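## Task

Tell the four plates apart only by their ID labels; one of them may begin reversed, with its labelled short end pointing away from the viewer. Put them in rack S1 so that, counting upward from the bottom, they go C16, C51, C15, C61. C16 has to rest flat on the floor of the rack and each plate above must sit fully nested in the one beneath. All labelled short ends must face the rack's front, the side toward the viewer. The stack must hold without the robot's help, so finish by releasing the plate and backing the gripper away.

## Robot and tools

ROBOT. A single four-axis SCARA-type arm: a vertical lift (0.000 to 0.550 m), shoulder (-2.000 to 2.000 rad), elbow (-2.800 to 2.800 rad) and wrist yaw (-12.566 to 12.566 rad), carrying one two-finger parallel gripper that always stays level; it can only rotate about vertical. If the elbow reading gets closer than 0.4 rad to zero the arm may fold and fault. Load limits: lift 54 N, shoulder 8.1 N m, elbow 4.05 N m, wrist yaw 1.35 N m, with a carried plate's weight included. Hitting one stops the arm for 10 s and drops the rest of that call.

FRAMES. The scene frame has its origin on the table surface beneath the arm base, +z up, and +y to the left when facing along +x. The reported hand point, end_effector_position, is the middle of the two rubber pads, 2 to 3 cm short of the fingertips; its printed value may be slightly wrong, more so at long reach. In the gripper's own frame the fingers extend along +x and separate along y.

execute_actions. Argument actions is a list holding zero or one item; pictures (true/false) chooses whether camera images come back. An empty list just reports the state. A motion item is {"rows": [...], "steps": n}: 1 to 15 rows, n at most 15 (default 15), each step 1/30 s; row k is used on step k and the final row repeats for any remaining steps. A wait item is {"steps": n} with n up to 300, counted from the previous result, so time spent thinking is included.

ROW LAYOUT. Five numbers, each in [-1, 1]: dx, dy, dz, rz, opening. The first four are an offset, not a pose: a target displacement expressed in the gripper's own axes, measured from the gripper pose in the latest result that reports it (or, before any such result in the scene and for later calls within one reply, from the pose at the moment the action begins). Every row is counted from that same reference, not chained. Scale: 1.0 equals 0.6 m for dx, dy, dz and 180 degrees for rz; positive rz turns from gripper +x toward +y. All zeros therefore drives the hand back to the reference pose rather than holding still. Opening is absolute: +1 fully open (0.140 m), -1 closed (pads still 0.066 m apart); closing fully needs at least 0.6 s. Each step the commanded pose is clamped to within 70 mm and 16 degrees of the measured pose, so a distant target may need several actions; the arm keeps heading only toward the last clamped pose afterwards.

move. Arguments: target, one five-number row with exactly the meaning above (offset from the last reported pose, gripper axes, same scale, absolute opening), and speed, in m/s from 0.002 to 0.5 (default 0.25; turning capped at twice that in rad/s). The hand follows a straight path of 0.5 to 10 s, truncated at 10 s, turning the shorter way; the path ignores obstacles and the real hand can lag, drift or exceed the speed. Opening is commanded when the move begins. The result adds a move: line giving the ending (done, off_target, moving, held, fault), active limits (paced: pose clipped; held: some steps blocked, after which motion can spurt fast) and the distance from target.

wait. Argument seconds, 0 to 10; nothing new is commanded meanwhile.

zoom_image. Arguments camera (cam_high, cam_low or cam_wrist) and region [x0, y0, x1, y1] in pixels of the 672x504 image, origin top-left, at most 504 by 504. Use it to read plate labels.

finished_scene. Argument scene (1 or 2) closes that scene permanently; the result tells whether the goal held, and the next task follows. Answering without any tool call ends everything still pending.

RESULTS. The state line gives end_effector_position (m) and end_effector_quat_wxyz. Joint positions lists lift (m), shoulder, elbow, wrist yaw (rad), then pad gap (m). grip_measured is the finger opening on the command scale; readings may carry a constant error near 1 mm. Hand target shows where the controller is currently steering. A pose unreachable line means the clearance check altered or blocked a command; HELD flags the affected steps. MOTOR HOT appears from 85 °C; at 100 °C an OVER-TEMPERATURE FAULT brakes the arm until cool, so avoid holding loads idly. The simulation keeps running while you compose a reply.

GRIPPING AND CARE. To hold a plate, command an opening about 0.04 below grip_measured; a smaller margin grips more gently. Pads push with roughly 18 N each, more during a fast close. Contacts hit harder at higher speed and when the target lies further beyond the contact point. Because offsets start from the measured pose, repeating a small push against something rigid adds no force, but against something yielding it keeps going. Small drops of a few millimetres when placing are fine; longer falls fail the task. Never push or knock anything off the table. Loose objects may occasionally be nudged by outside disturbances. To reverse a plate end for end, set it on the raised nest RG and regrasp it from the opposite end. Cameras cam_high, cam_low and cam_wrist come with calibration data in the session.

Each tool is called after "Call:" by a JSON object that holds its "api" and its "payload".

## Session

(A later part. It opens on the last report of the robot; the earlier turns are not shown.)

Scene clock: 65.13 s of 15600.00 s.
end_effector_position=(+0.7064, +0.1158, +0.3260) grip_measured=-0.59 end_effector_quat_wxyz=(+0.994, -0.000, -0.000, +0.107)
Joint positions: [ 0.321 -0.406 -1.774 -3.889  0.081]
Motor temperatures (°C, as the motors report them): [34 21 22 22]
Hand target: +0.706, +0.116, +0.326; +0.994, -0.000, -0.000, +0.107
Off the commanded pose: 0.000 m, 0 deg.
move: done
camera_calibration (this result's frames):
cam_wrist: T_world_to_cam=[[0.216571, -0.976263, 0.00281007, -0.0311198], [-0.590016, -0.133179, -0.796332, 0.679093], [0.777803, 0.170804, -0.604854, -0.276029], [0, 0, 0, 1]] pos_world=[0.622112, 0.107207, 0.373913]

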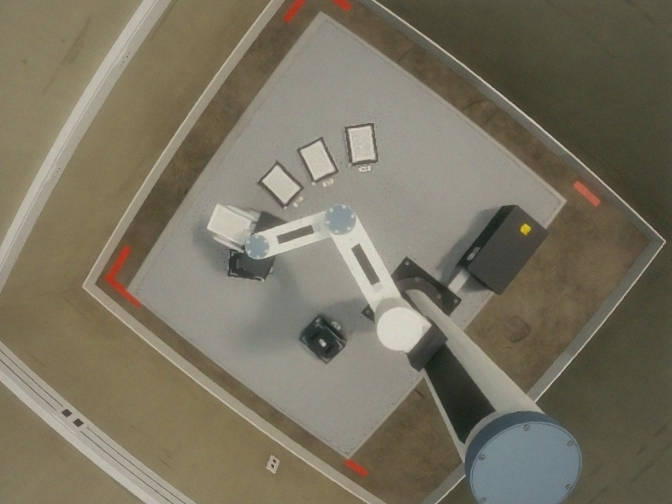

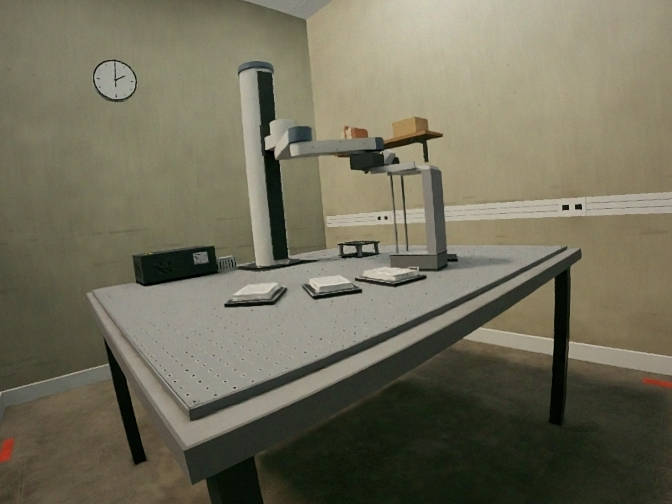

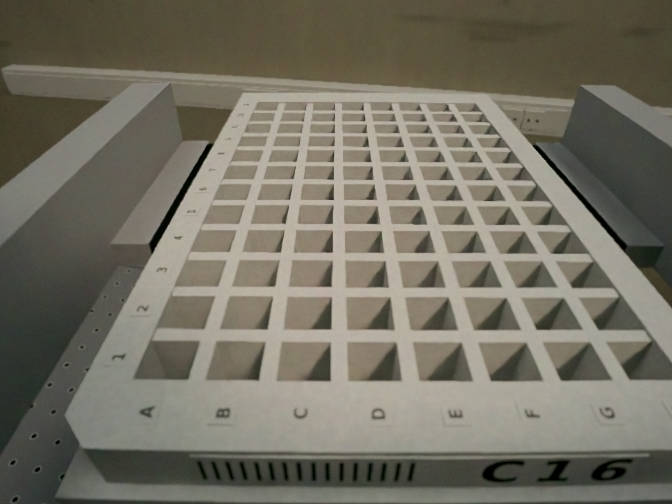

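Call:
{"api": "move", "payload": {"target": [0,0,-0.4055,0,-0.64], "speed": 0.3}}

Call:
{"api": "move", "payload": {"target": [0,0,-0.0058,0,-0.64], "speed": 0.012}}

Call:
{"api": "move", "payload": {"target": [0,0,0,0,0.3]}}

Call:
{"api": "move", "payload": {"target": [-0.2167,0,0.02,0,0.3], "speed": 0.35}}

Call:
{"api": "move", "payload": {"target": [-0.2693,-0.3287,0.0835,-0.211,1], "speed": 0.4}}

Scene clock: 71.60 s of 15600.00 s.
end_effector_position=(+0.7064, +0.1158, +0.0826) grip_measured=-0.59 end_effector_quat_wxyz=(+0.994, -0.000, -0.000, +0.107)
Joint positions: [ 0.078 -0.406 -1.774 -3.889  0.081]
Motor temperatures (°C, as the motors report them): [34 21 22 22]
Hand target: +0.706, +0.116, +0.083; +0.994, -0.000, -0.000, +0.107
Off the commanded pose: 0.000 m, 0 deg.
After step 90, 2.20 s passed at rest.
move: done
camera_calibration (this result's frames):
cam_wrist: T_world_to_cam=[[0.216652, -0.976245, 0.00281007, -0.0304726], [-0.590005, -0.133228, -0.796332, 0.485298], [0.777789, 0.170869, -0.604854, -0.423204], [0, 0, 0, 1]] pos_world=[0.622093, 0.107219, 0.130567]

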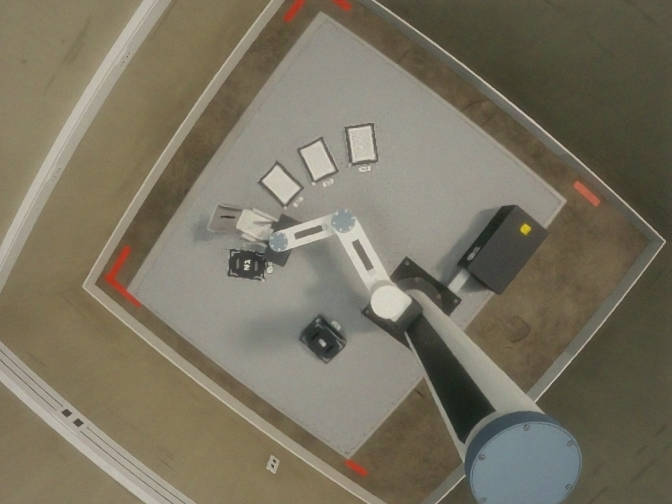

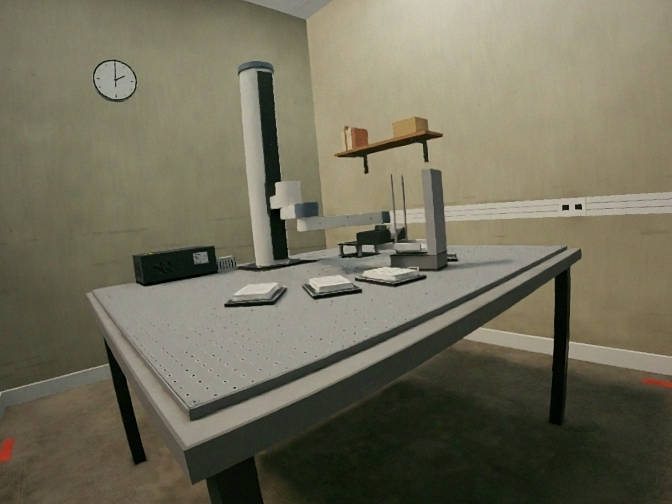

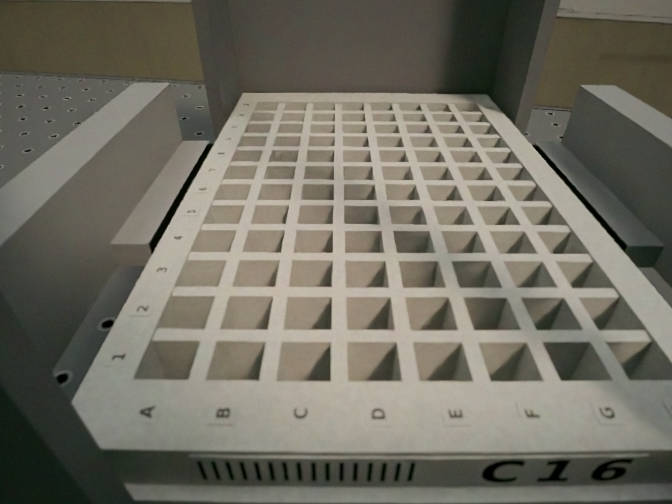

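Scene clock: 72.30 s of 15600.00 s.
end_effector_position=(+0.7064, +0.1158, +0.0791) grip_measured=-0.59 end_effector_quat_wxyz=(+0.994, -0.000, -0.000, +0.107)
Joint positions: [ 0.074 -0.406 -1.774 -3.889  0.081]
Motor temperatures (°C, as the motors report them): [34 21 22 22]
Hand target: +0.706, +0.116, +0.079; +0.994, -0.000, -0.000, +0.107
Off the commanded pose: 0.000 m, 0 deg.
move: done
camera_calibration (this result's frames):
cam_wrist: T_world_to_cam=[[0.216652, -0.976245, 0.00281007, -0.0304627], [-0.590005, -0.133228, -0.796332, 0.482516], [0.777789, 0.170869, -0.604854, -0.425316], [0, 0, 0, 1]] pos_world=[0.622093, 0.107219, 0.127074]

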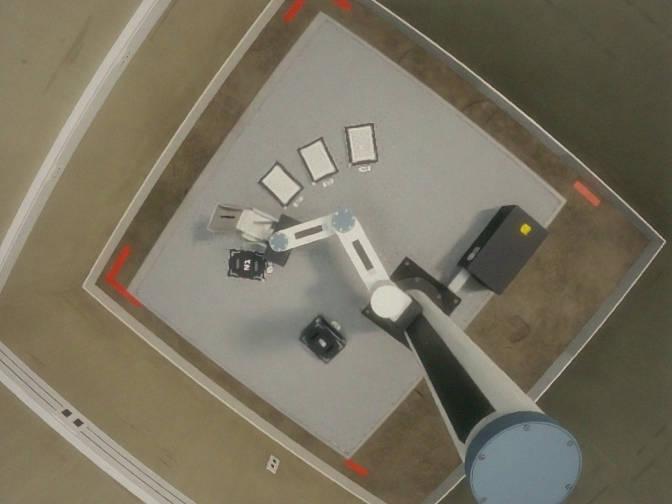

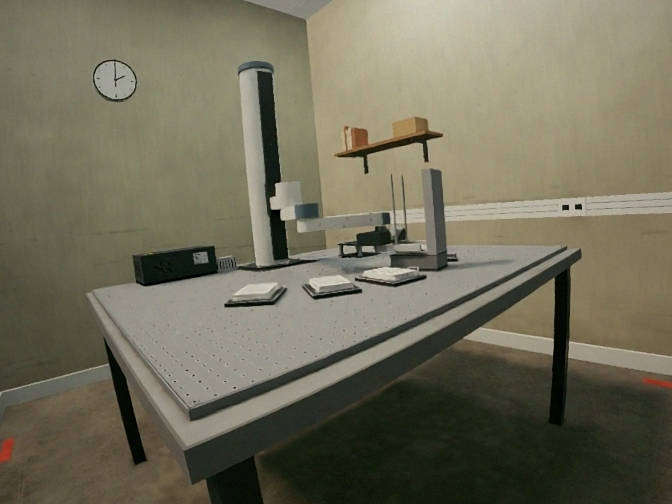

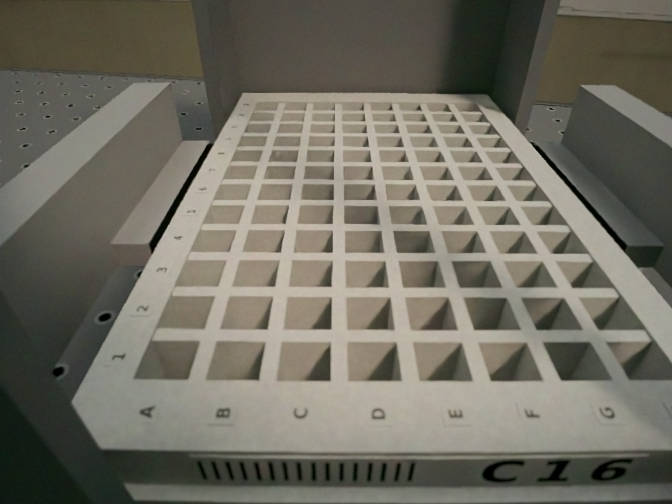

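Scene clock: 72.80 s of 15600.00 s.
end_effector_position=(+0.7064, +0.1158, +0.0791) grip_measured=+0.30 end_effector_quat_wxyz=(+0.994, -0.000, -0.000, +0.107)
Joint positions: [ 0.074 -0.406 -1.774 -3.889  0.114]
Motor temperatures (°C, as the motors report them): [34 21 22 22]
Hand target: +0.706, +0.116, +0.079; +0.994, -0.000, -0.000, +0.107
Off the commanded pose: 0.000 m, 0 deg.
move: done
camera_calibration (this result's frames):
cam_wrist: T_world_to_cam=[[0.216649, -0.976245, 0.00281007, -0.0304612], [-0.590006, -0.133227, -0.796332, 0.482516], [0.777789, 0.170867, -0.604854, -0.425316], [0, 0, 0, 1]] pos_world=[0.622093, 0.107219, 0.127074]

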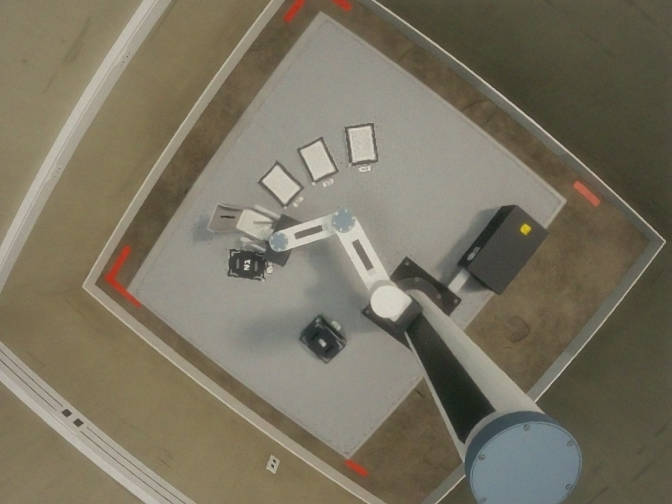

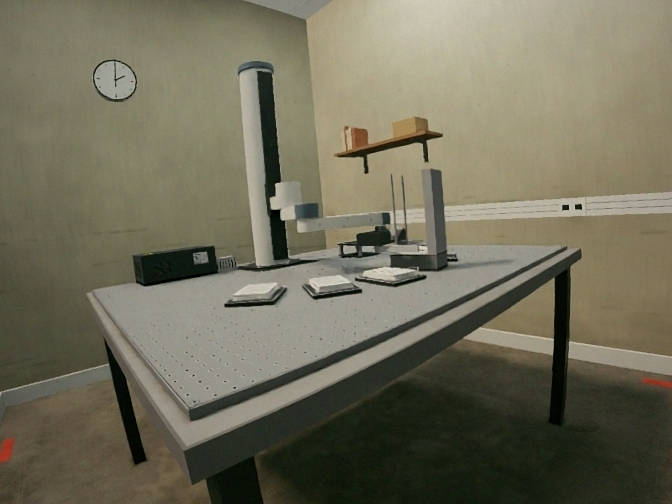

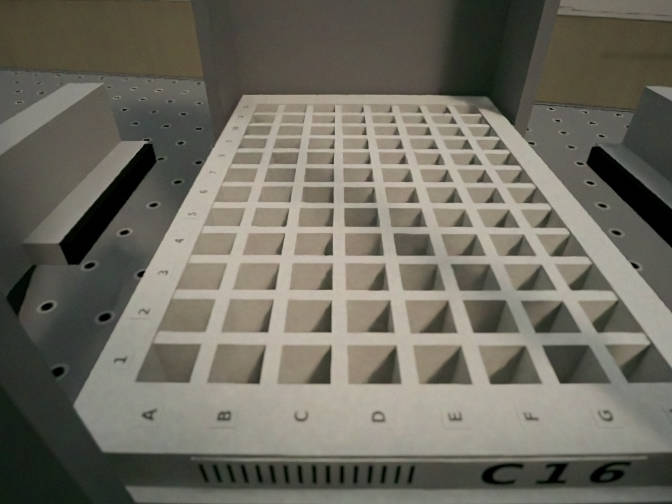

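Scene clock: 73.63 s of 15600.00 s.
end_effector_position=(+0.5792, +0.0883, +0.0911) grip_measured=+0.30 end_effector_quat_wxyz=(+0.994, -0.000, -0.000, +0.107)
Joint positions: [ 0.086 -0.681 -1.099 -4.289  0.114]
Motor temperatures (°C, as the motors report them): [34 21 22 22]
Hand target: +0.579, +0.088, +0.091; +0.994, -0.000, -0.000, +0.107
Off the commanded pose: 0.000 m, 0 deg.
move: done
camera_calibration (this result's frames):
cam_wrist: T_world_to_cam=[[0.217191, -0.976125, 0.00281007, -0.0300746], [-0.589932, -0.133554, -0.796332, 0.413358], [0.777694, 0.171298, -0.604854, -0.314417], [0, 0, 0, 1]] pos_world=[0.494905, 0.0797083, 0.139078]

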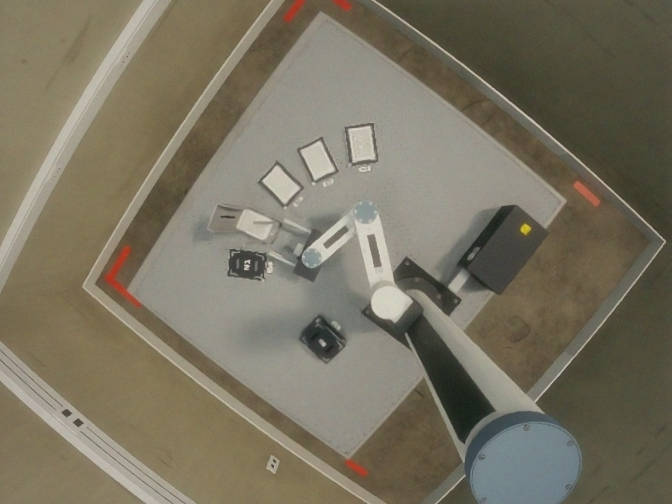

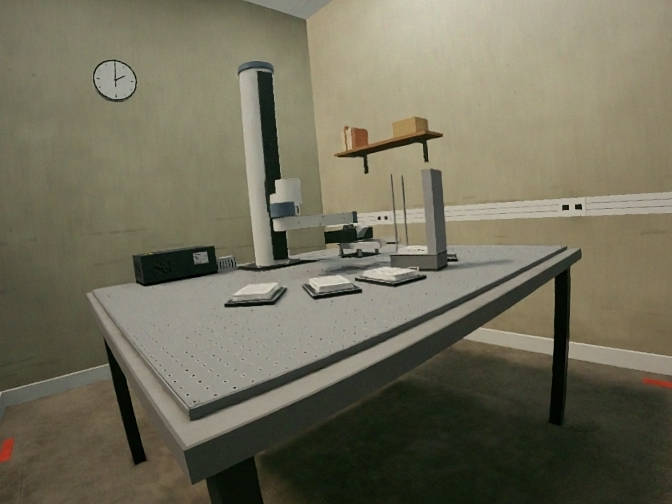

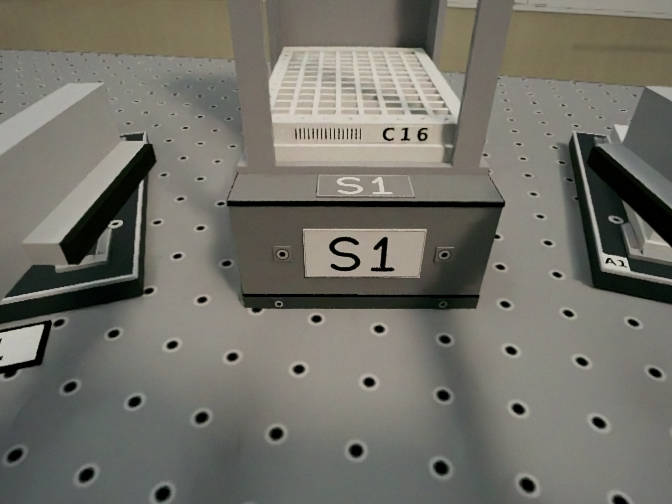

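Scene clock: 74.97 s of 15600.00 s.
end_effector_position=(+0.4631, -0.1387, +0.1413) grip_measured=+0.98 end_effector_quat_wxyz=(+0.975, -0.000, -0.000, -0.223)
Joint positions: [ 0.136 -1.463 -0.69  -4.579  0.139]
Motor temperatures (°C, as the motors report them): [34 21 22 22]
Hand target: +0.463, -0.139, +0.141; +0.975, -0.000, -0.000, -0.222
Off the commanded pose: 0.000 m, 0 deg.
move: done
camera_calibration (this result's frames):
cam_wrist: T_world_to_cam=[[-0.430026, -0.902812, 0.00281007, 0.0833468], [-0.547036, 0.258084, -0.796332, 0.388909], [0.718213, -0.34398, -0.604854, -0.198829], [0, 0, 0, 1]] pos_world=[0.39139, -0.0935182, 0.189204]

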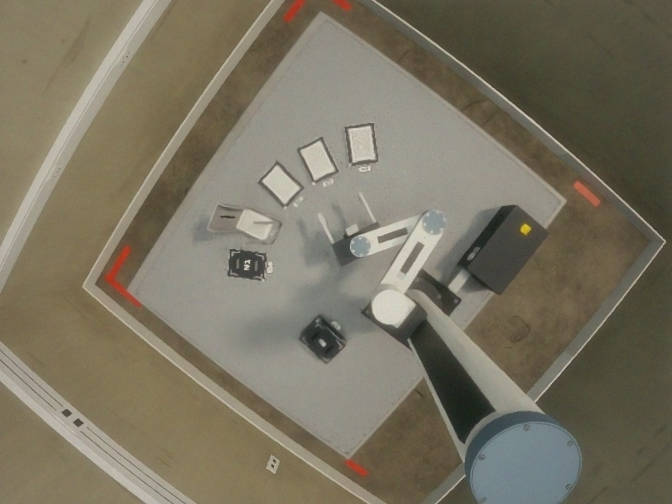

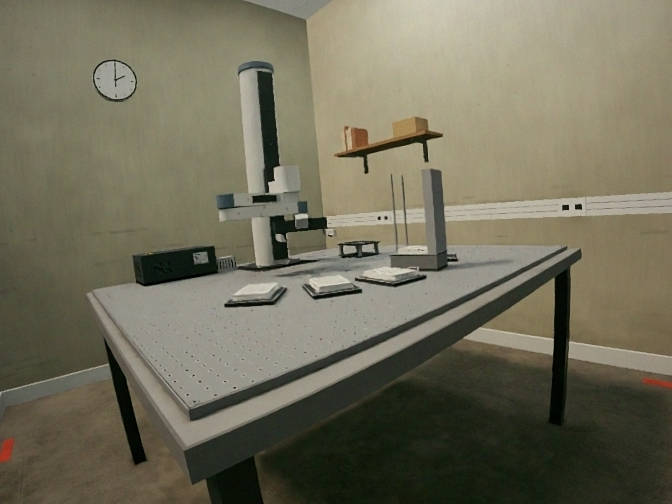

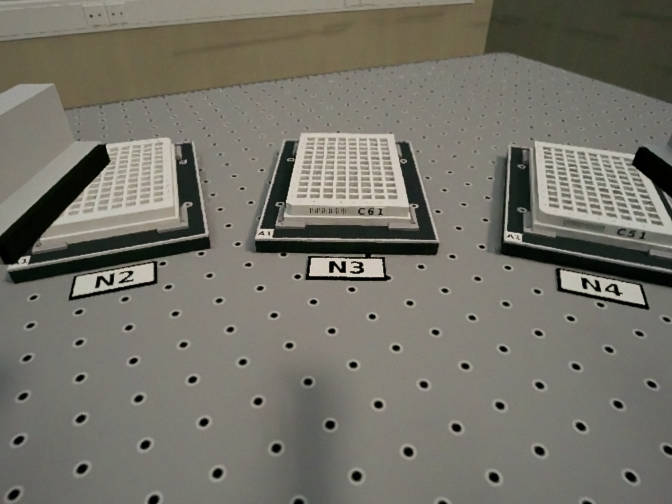

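Call:
{"api": "execute_actions", "payload": {"actions": []}}

Scene clock: 88.50 s of 15600.00 s.
end_effector_position=(+0.4631, -0.1387, +0.1413) grip_measured=+0.98 end_effector_quat_wxyz=(+0.975, -0.000, -0.000, -0.223)
Joint positions: [ 0.136 -1.463 -0.69  -4.579  0.139]
Motor temperatures (°C, as the motors report them): [34 21 22 22]
Hand target: +0.463, -0.139, +0.141; +0.975, -0.000, -0.000, -0.222
Off the commanded pose: 0.000 m, 0 deg.
Steps of this call (steps 1 to 90: nothing new was sent; then 10.53 s passed at rest). Readings (end_effector_position):
1: (+0.4631, -0.1387, +0.1413)
2: (+0.4631, -0.1387, +0.1413)
4: (+0.4631, -0.1387, +0.1413)
8: (+0.4631, -0.1387, +0.1413)
90: the state above
camera_calibration (this result's frames):
cam_wrist: T_world_to_cam=[[-0.429971, -0.902838, 0.00281007, 0.0833354], [-0.547052, 0.258051, -0.796332, 0.388913], [0.718233, -0.343937, -0.604854, -0.198834], [0, 0, 0, 1]] pos_world=[0.391396, -0.0935074, 0.189204]

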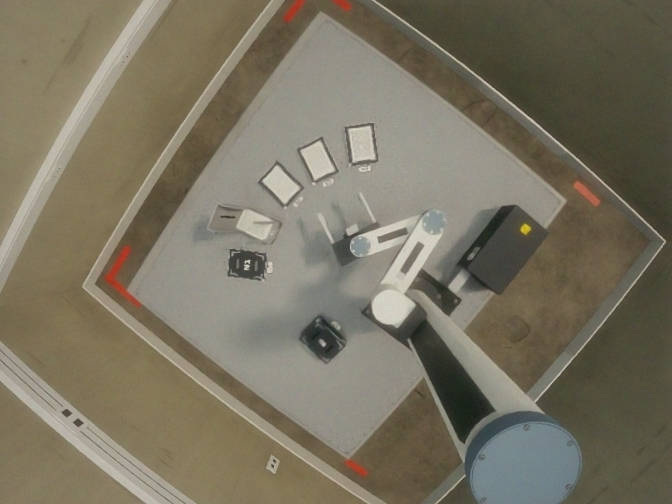

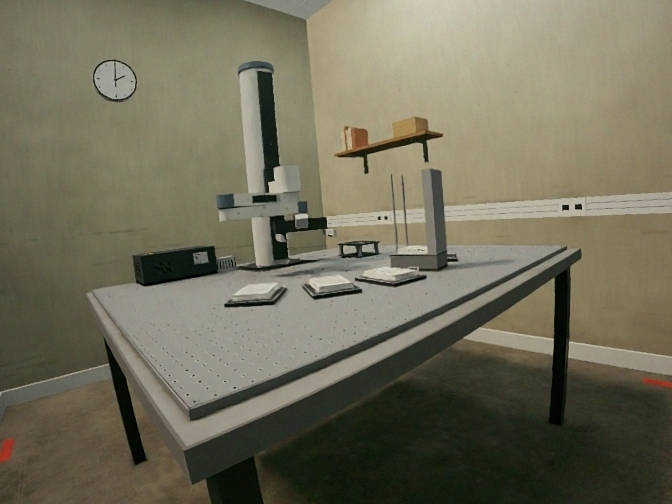

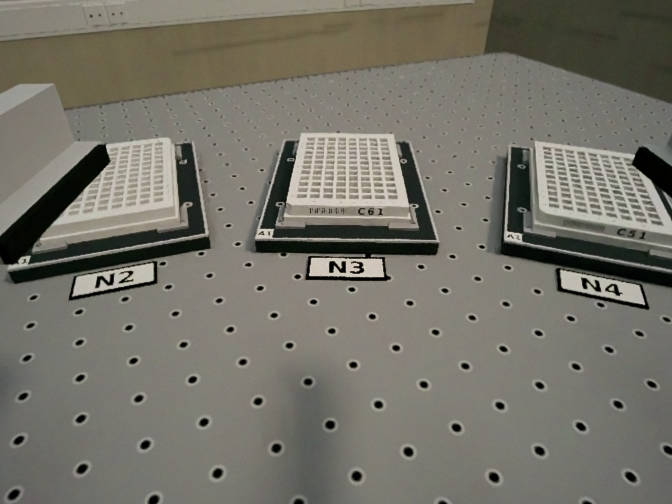

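Call:
{"api": "move", "payload": {"target": [0.1578,-0.2338,-0.0852,-0.1037,0.3], "speed": 0.35}}

Call:
{"api": "zoom_image", "payload": {"camera": "cam_wrist", "region": [220,110,490,300]}}

Scene clock: 98.50 s of 15600.00 s.
end_effector_position=(+0.4874, -0.3063, +0.0901) grip_measured=+0.30 end_effector_quat_wxyz=(+0.926, -0.000, -0.000, -0.378)
Joint positions: [ 0.085 -1.631 -1.21  -4.218  0.114]
Motor temperatures (°C, as the motors report them): [34 21 22 22]
Hand target: +0.487, -0.306, +0.090; +0.926, -0.000, -0.000, -0.378
Off the commanded pose: 0.000 m, 0 deg.
After step 90, 6.07 s passed at rest.
move: done
camera_calibration (this result's frames):
cam_wrist: T_world_to_cam=[[-0.696874, -0.717188, 0.00281007, 0.129545], [-0.435357, 0.419905, -0.796332, 0.399843], [0.569939, -0.556166, -0.604854, -0.297583], [0, 0, 0, 1]] pos_world=[0.433955, -0.240494, 0.13805]

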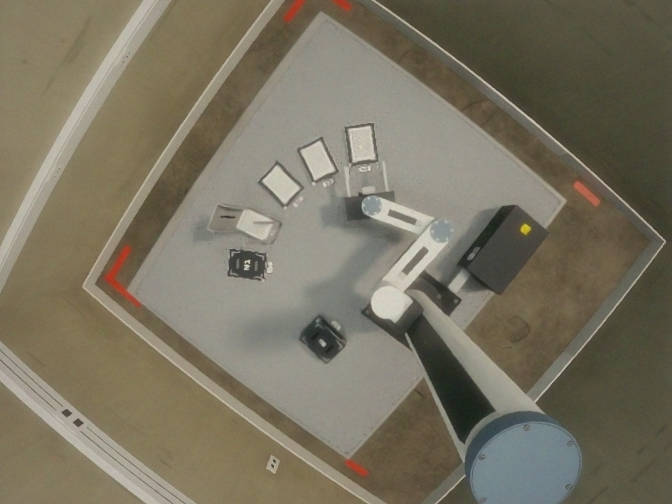

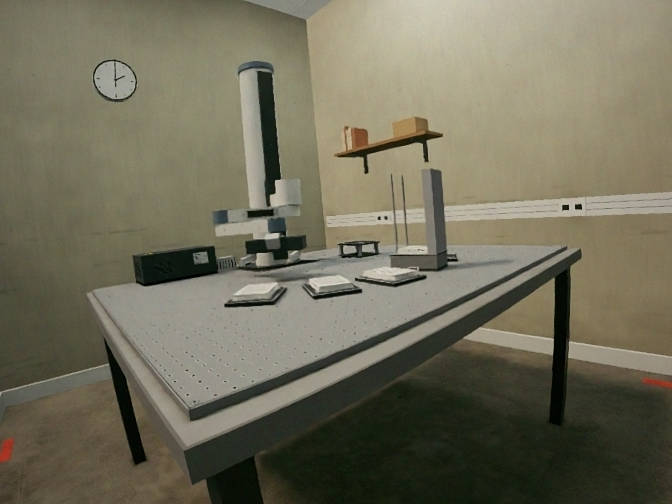

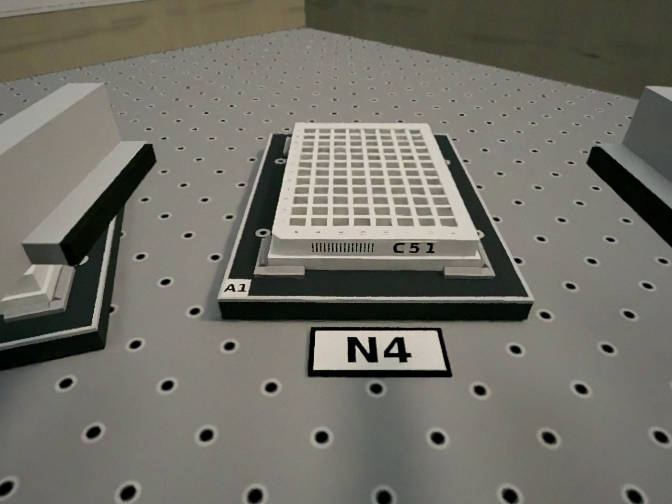

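Region (220, 110, 490, 300) of cam_wrist's 672x504 image, scaled by 1.867, with more detail than that image has; it fills the top 355 rows of this view, and the rest is white.

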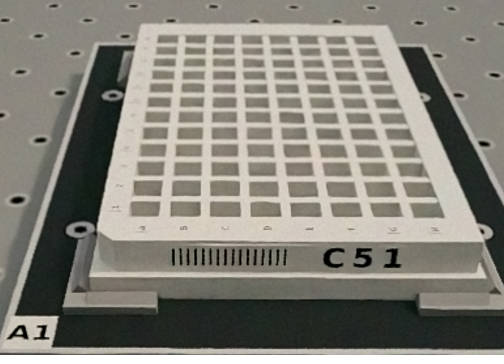

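Call:
{"api": "move", "payload": {"target": [0.192,-0.0103,-0.0893,0.002,0.1], "speed": 0.25}}

Scene clock: 102.93 s of 15600.00 s.
end_effector_position=(+0.5653, -0.3914, +0.0365) grip_measured=+0.10 end_effector_quat_wxyz=(+0.927, -0.000, -0.000, -0.375)
Joint positions: [ 0.031 -1.389 -1.83  -3.833  0.107]
Motor temperatures (°C, as the motors report them): [34 21 22 22]
Hand target: +0.565, -0.391, +0.037; +0.927, -0.000, -0.000, -0.375
Off the commanded pose: 0.000 m, 0 deg.
After step 90, 0.50 s passed at rest.
move: done
camera_calibration (this result's frames):
cam_wrist: T_world_to_cam=[[-0.692535, -0.721379, 0.00281007, 0.118853], [-0.437882, 0.417271, -0.796332, 0.427211], [0.573284, -0.552718, -0.604854, -0.422303], [0, 0, 0, 1]] pos_world=[0.511478, -0.32594, 0.0844357]

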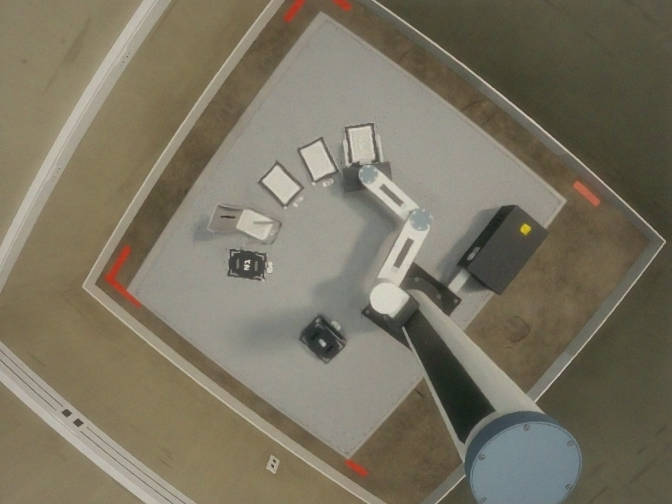

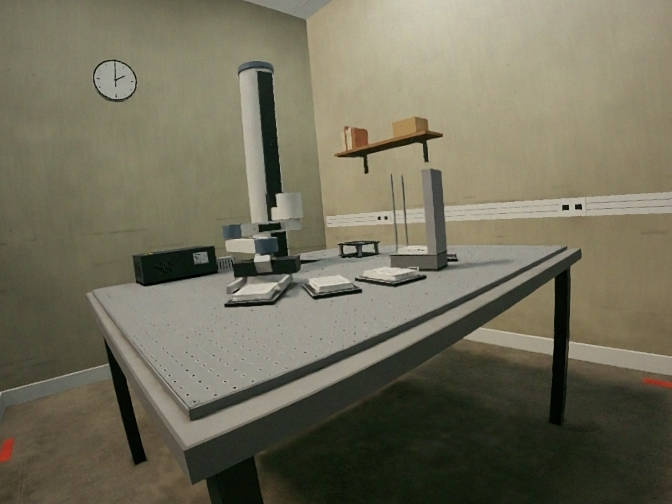

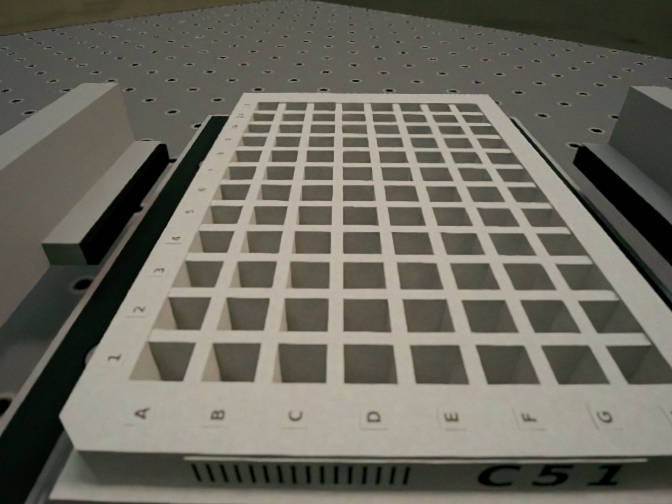

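Call:
{"api": "execute_actions", "payload": {"actions": [{"rows":[[-0.0005,0.0005,0,-0.0016,-0.52],[-0.0005,0.0005,0,-0.0016,-0.52],[-0.0005,0.0005,0,-0.0016,-0.52],[-0.0005,0.0005,0,-0.0016,-0.52],[-0.0005,0.0005,0,-0.0016,-0.52],[-0.0005,0.0005,0,-0.0016,-0.52],[-0.0005,0.0005,0,-0.0016,-0.52],[-0.0005,0.0005,0,-0.0016,-0.54],[-0.0005,0.0005,0,-0.0016,-0.56],[-0.0005,0.0005,0,-0.0016,-0.58],[-0.0005,0.0005,0,-0.0016,-0.6],[-0.0005,0.0005,0,-0.0016,-0.62],[-0.0005,0.0005,0,-0.0016,-0.64]],"steps":15}], "pictures": false}}

Call:
{"api": "move", "payload": {"target": [0,0,0.4975,0,-0.64], "speed": 0.4}}

Scene clock: 109.27 s of 15600.00 s.
end_effector_position=(+0.5654, -0.3909, +0.0365) grip_measured=-0.59 end_effector_quat_wxyz=(+0.926, -0.000, -0.000, -0.378)
Joint positions: [ 0.031 -1.388 -1.828 -3.842  0.081]
Motor temperatures (°C, as the motors report them): [34 21 22 22]
Hand target: +0.565, -0.391, +0.036; +0.926, -0.000, -0.000, -0.378
Off the commanded pose: 0.000 m, 0 deg.
Steps of this call (steps 1 to 90: nothing new was sent; then 2.83 s passed at rest; steps 91 to 105: all 15 steps of this action). Readings (end_effector_position):
91: (+0.5653, -0.3914, +0.0365)
92: (+0.5652, -0.3912, +0.0365)
94: (+0.5654, -0.3909, +0.0365)
98: (+0.5654, -0.3909, +0.0365)
105: the state above

Scene clock: 110.80 s of 15600.00 s.
end_effector_position=(+0.5654, -0.3910, +0.3350) grip_measured=-0.59 end_effector_quat_wxyz=(+0.926, -0.000, -0.000, -0.378)
Joint positions: [ 0.33  -1.388 -1.828 -3.842  0.081]
Motor temperatures (°C, as the motors report them): [34 21 22 22]
Hand target: +0.565, -0.391, +0.335; +0.926, -0.000, -0.000, -0.378
Off the commanded pose: 0.000 m, 0 deg.
move: done
camera_calibration (this result's frames):
cam_wrist: T_world_to_cam=[[-0.696068, -0.71797, 0.00281007, 0.121663], [-0.435828, 0.419416, -0.796332, 0.664442], [0.570564, -0.555526, -0.604854, -0.241074], [0, 0, 0, 1]] pos_world=[0.511816, -0.32525, 0.38296]

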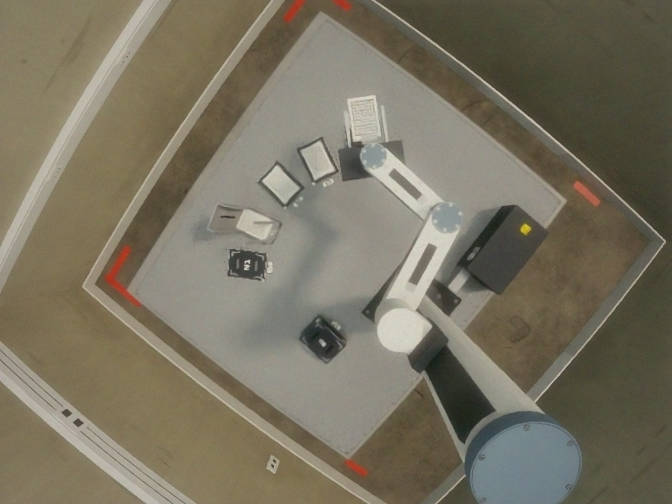

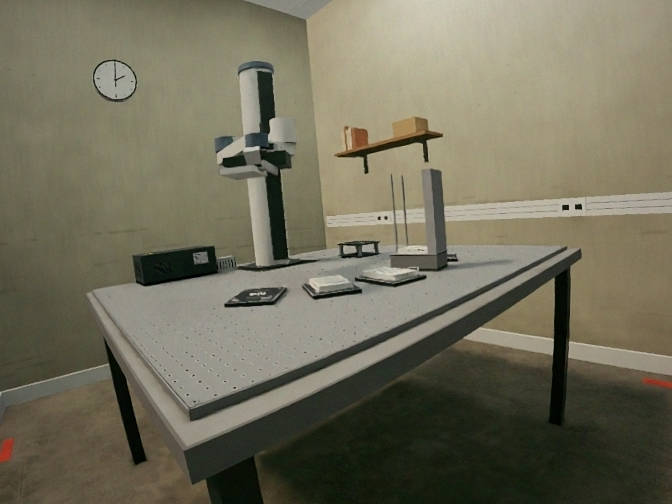

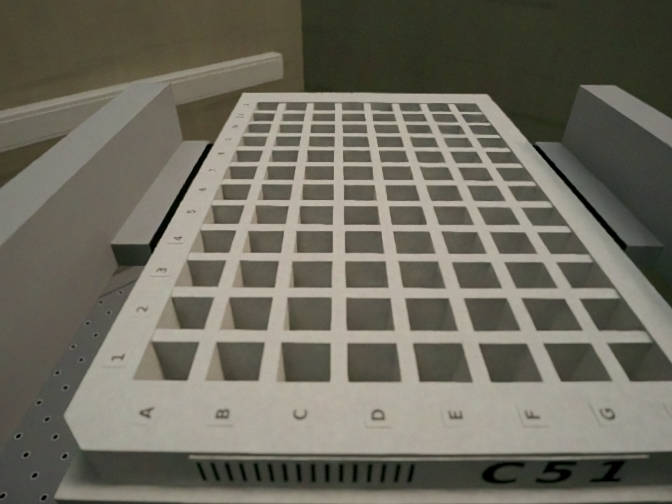

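Call:
{"api": "move", "payload": {"target": [-0.4228,0.768,0,0.3146,-0.64], "speed": 0.4}}

Scene clock: 119.63 s of 15600.00 s.
end_effector_position=(+0.7065, +0.1157, +0.3350) grip_measured=-0.59 end_effector_quat_wxyz=(+0.994, -0.000, -0.000, +0.107)
Joint positions: [ 0.33  -0.407 -1.774 -3.888  0.081]
Motor temperatures (°C, as the motors report them): [34 21 22 22]
Hand target: +0.707, +0.116, +0.335; +0.994, -0.000, -0.000, +0.107
Off the commanded pose: 0.000 m, 0 deg.
After step 90, 3.97 s passed at rest.
move: done
camera_calibration (this result's frames):
cam_wrist: T_world_to_cam=[[0.216568, -0.976263, 0.00281007, -0.0312255], [-0.590017, -0.133178, -0.796332, 0.68631], [0.777804, 0.170802, -0.604854, -0.27059], [0, 0, 0, 1]] pos_world=[0.622163, 0.107134, 0.382951]

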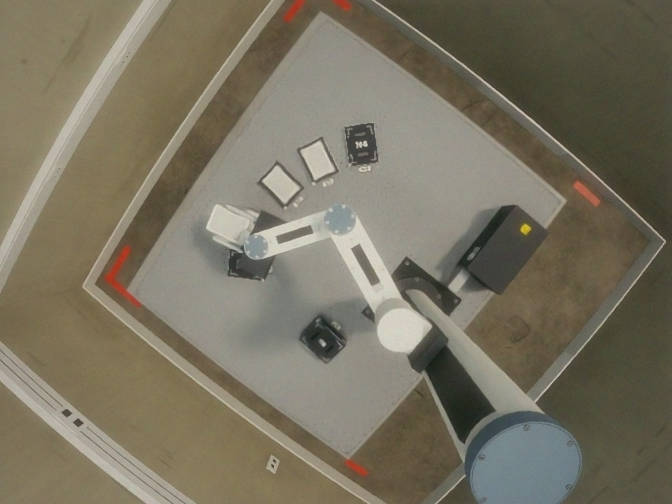

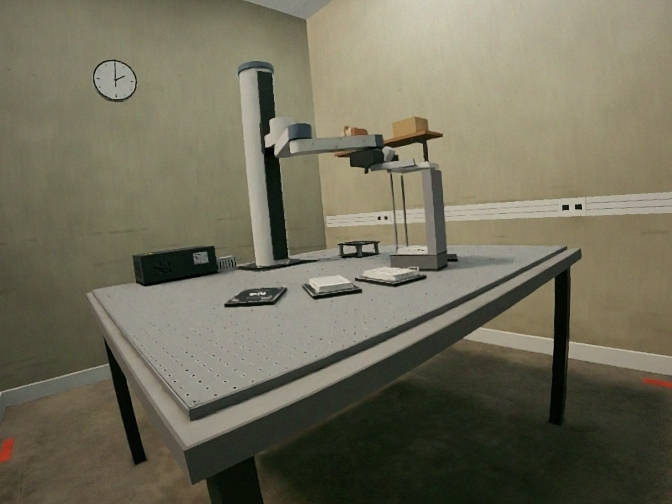

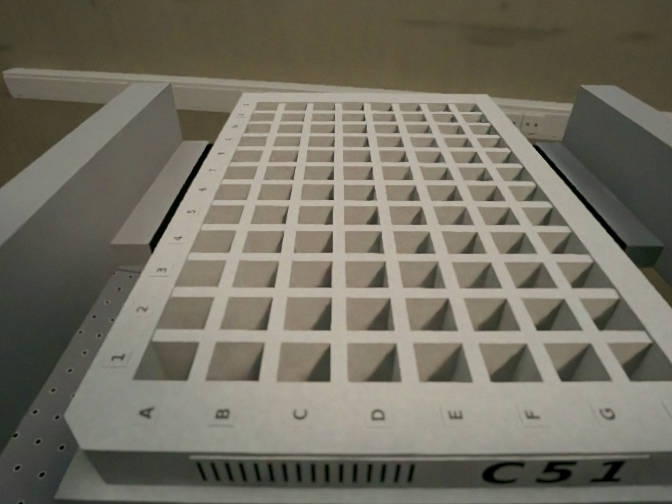

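Call:
{"api": "move", "payload": {"target": [0,0.0002,-0.015,0,-0.64], "speed": 0.015}}

Scene clock: 122.67 s of 15600.00 s.
end_effector_position=(+0.7065, +0.1158, +0.3260) grip_measured=-0.59 end_effector_quat_wxyz=(+0.994, -0.000, -0.000, +0.107)
Joint positions: [ 0.321 -0.406 -1.774 -3.888  0.081]
Motor temperatures (°C, as the motors report them): [34 21 22 22]
Hand target: +0.706, +0.116, +0.326; +0.994, -0.000, -0.000, +0.107
Off the commanded pose: 0.000 m, 0 deg.
move: done
camera_calibration (this result's frames):
cam_wrist: T_world_to_cam=[[0.216721, -0.976229, 0.00281007, -0.0312273], [-0.589996, -0.13327, -0.796332, 0.679104], [0.777777, 0.170924, -0.604854, -0.276057], [0, 0, 0, 1]] pos_world=[0.622147, 0.107204, 0.373905]

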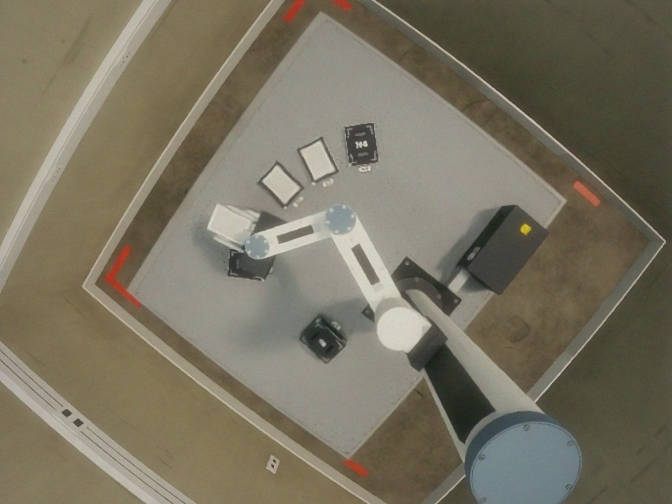

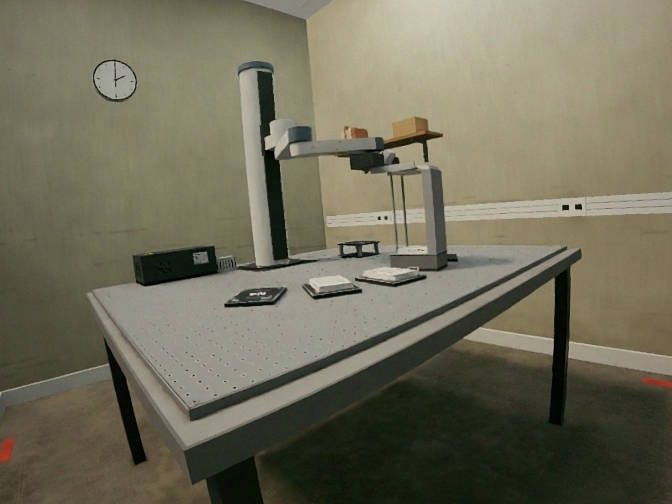

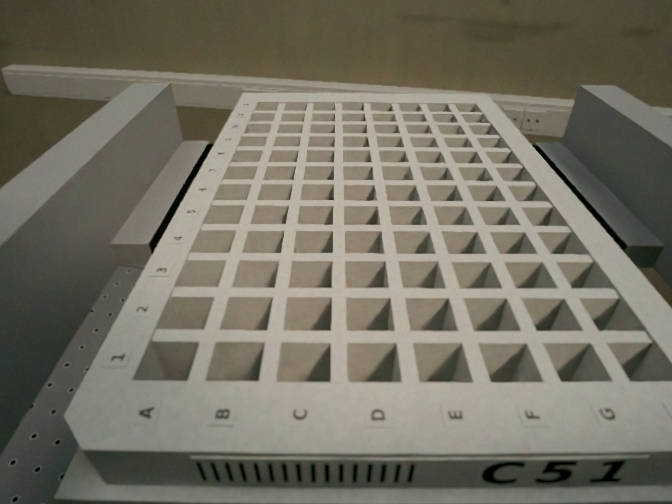

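Descend to 0.0956.

Call:
{"api": "move", "payload": {"target": [0,0,-0.384,0,-0.64], "speed": 0.3}}

Call:
{"api": "move", "payload": {"target": [0,0,-0.0058,0,-0.64], "speed": 0.012}}

Scene clock: 126.77 s of 15600.00 s.
end_effector_position=(+0.7065, +0.1158, +0.0955) grip_measured=-0.59 end_effector_quat_wxyz=(+0.994, -0.000, -0.000, +0.107)
Joint positions: [ 0.091 -0.406 -1.774 -3.888  0.081]
Motor temperatures (°C, as the motors report them): [34 21 22 22]
Hand target: +0.706, +0.116, +0.096; +0.994, -0.000, -0.000, +0.107
Off the commanded pose: 0.000 m, 0 deg.
move: done
camera_calibration (this result's frames):
cam_wrist: T_world_to_cam=[[0.216805, -0.976211, 0.00281007, -0.0306174], [-0.589984, -0.133321, -0.796332, 0.495581], [0.777762, 0.170991, -0.604854, -0.415429], [0, 0, 0, 1]] pos_world=[0.622128, 0.107217, 0.143459]

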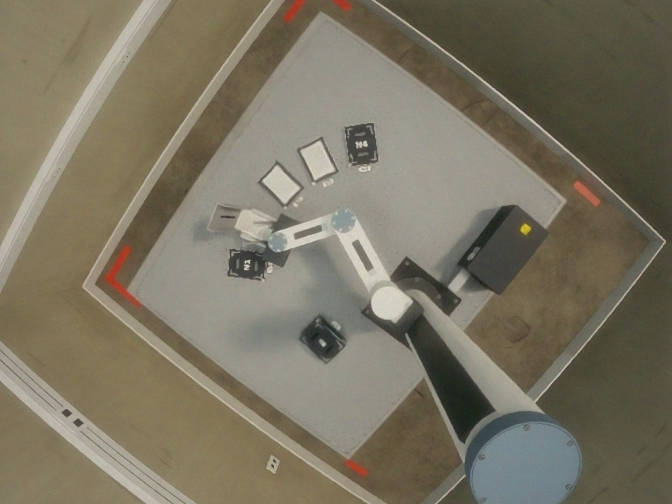

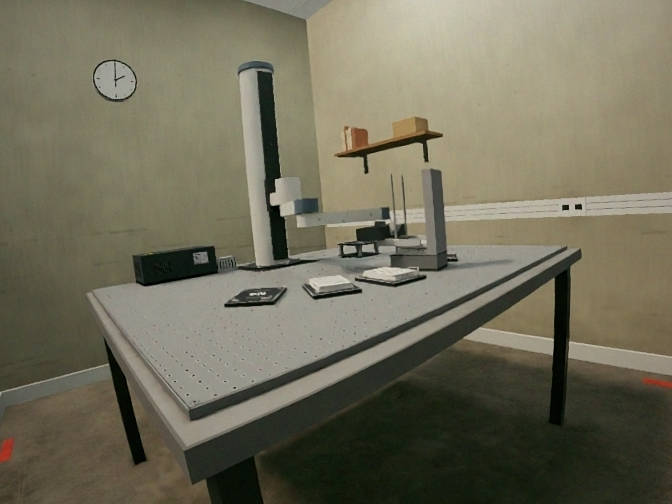

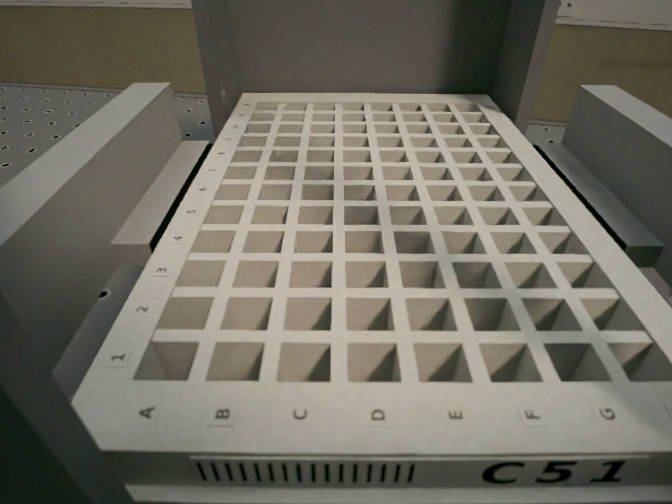

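Scene clock: 127.47 s of 15600.00 s.
end_effector_position=(+0.7065, +0.1158, +0.0920) grip_measured=-0.59 end_effector_quat_wxyz=(+0.994, -0.000, -0.000, +0.107)
Joint positions: [ 0.087 -0.406 -1.774 -3.888  0.081]
Motor temperatures (°C, as the motors report them): [34 21 22 22]
Hand target: +0.706, +0.116, +0.092; +0.994, -0.000, -0.000, +0.107
Off the commanded pose: 0.000 m, 0 deg.
move: done
camera_calibration (this result's frames):
cam_wrist: T_world_to_cam=[[0.216805, -0.976211, 0.00281007, -0.0306076], [-0.589984, -0.133321, -0.796332, 0.4928], [0.777762, 0.170991, -0.604854, -0.417541], [0, 0, 0, 1]] pos_world=[0.622128, 0.107217, 0.139967]

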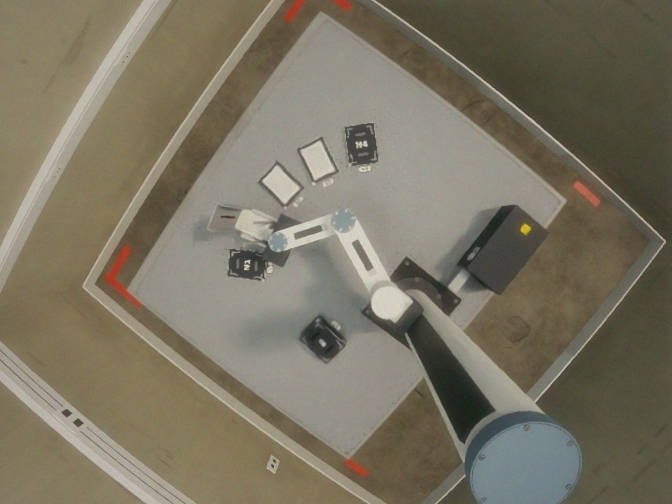

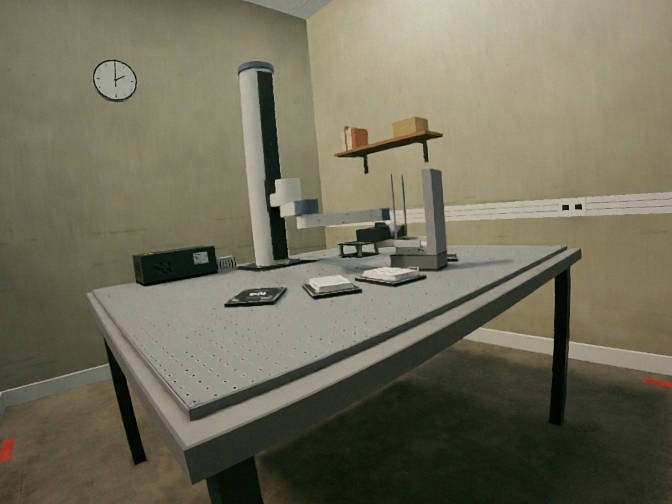

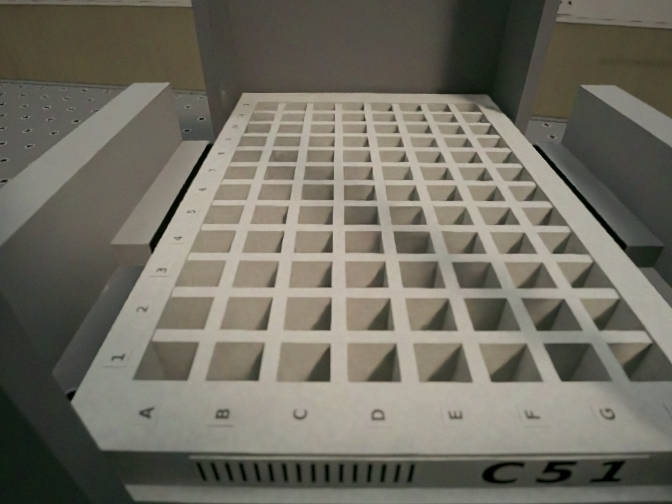

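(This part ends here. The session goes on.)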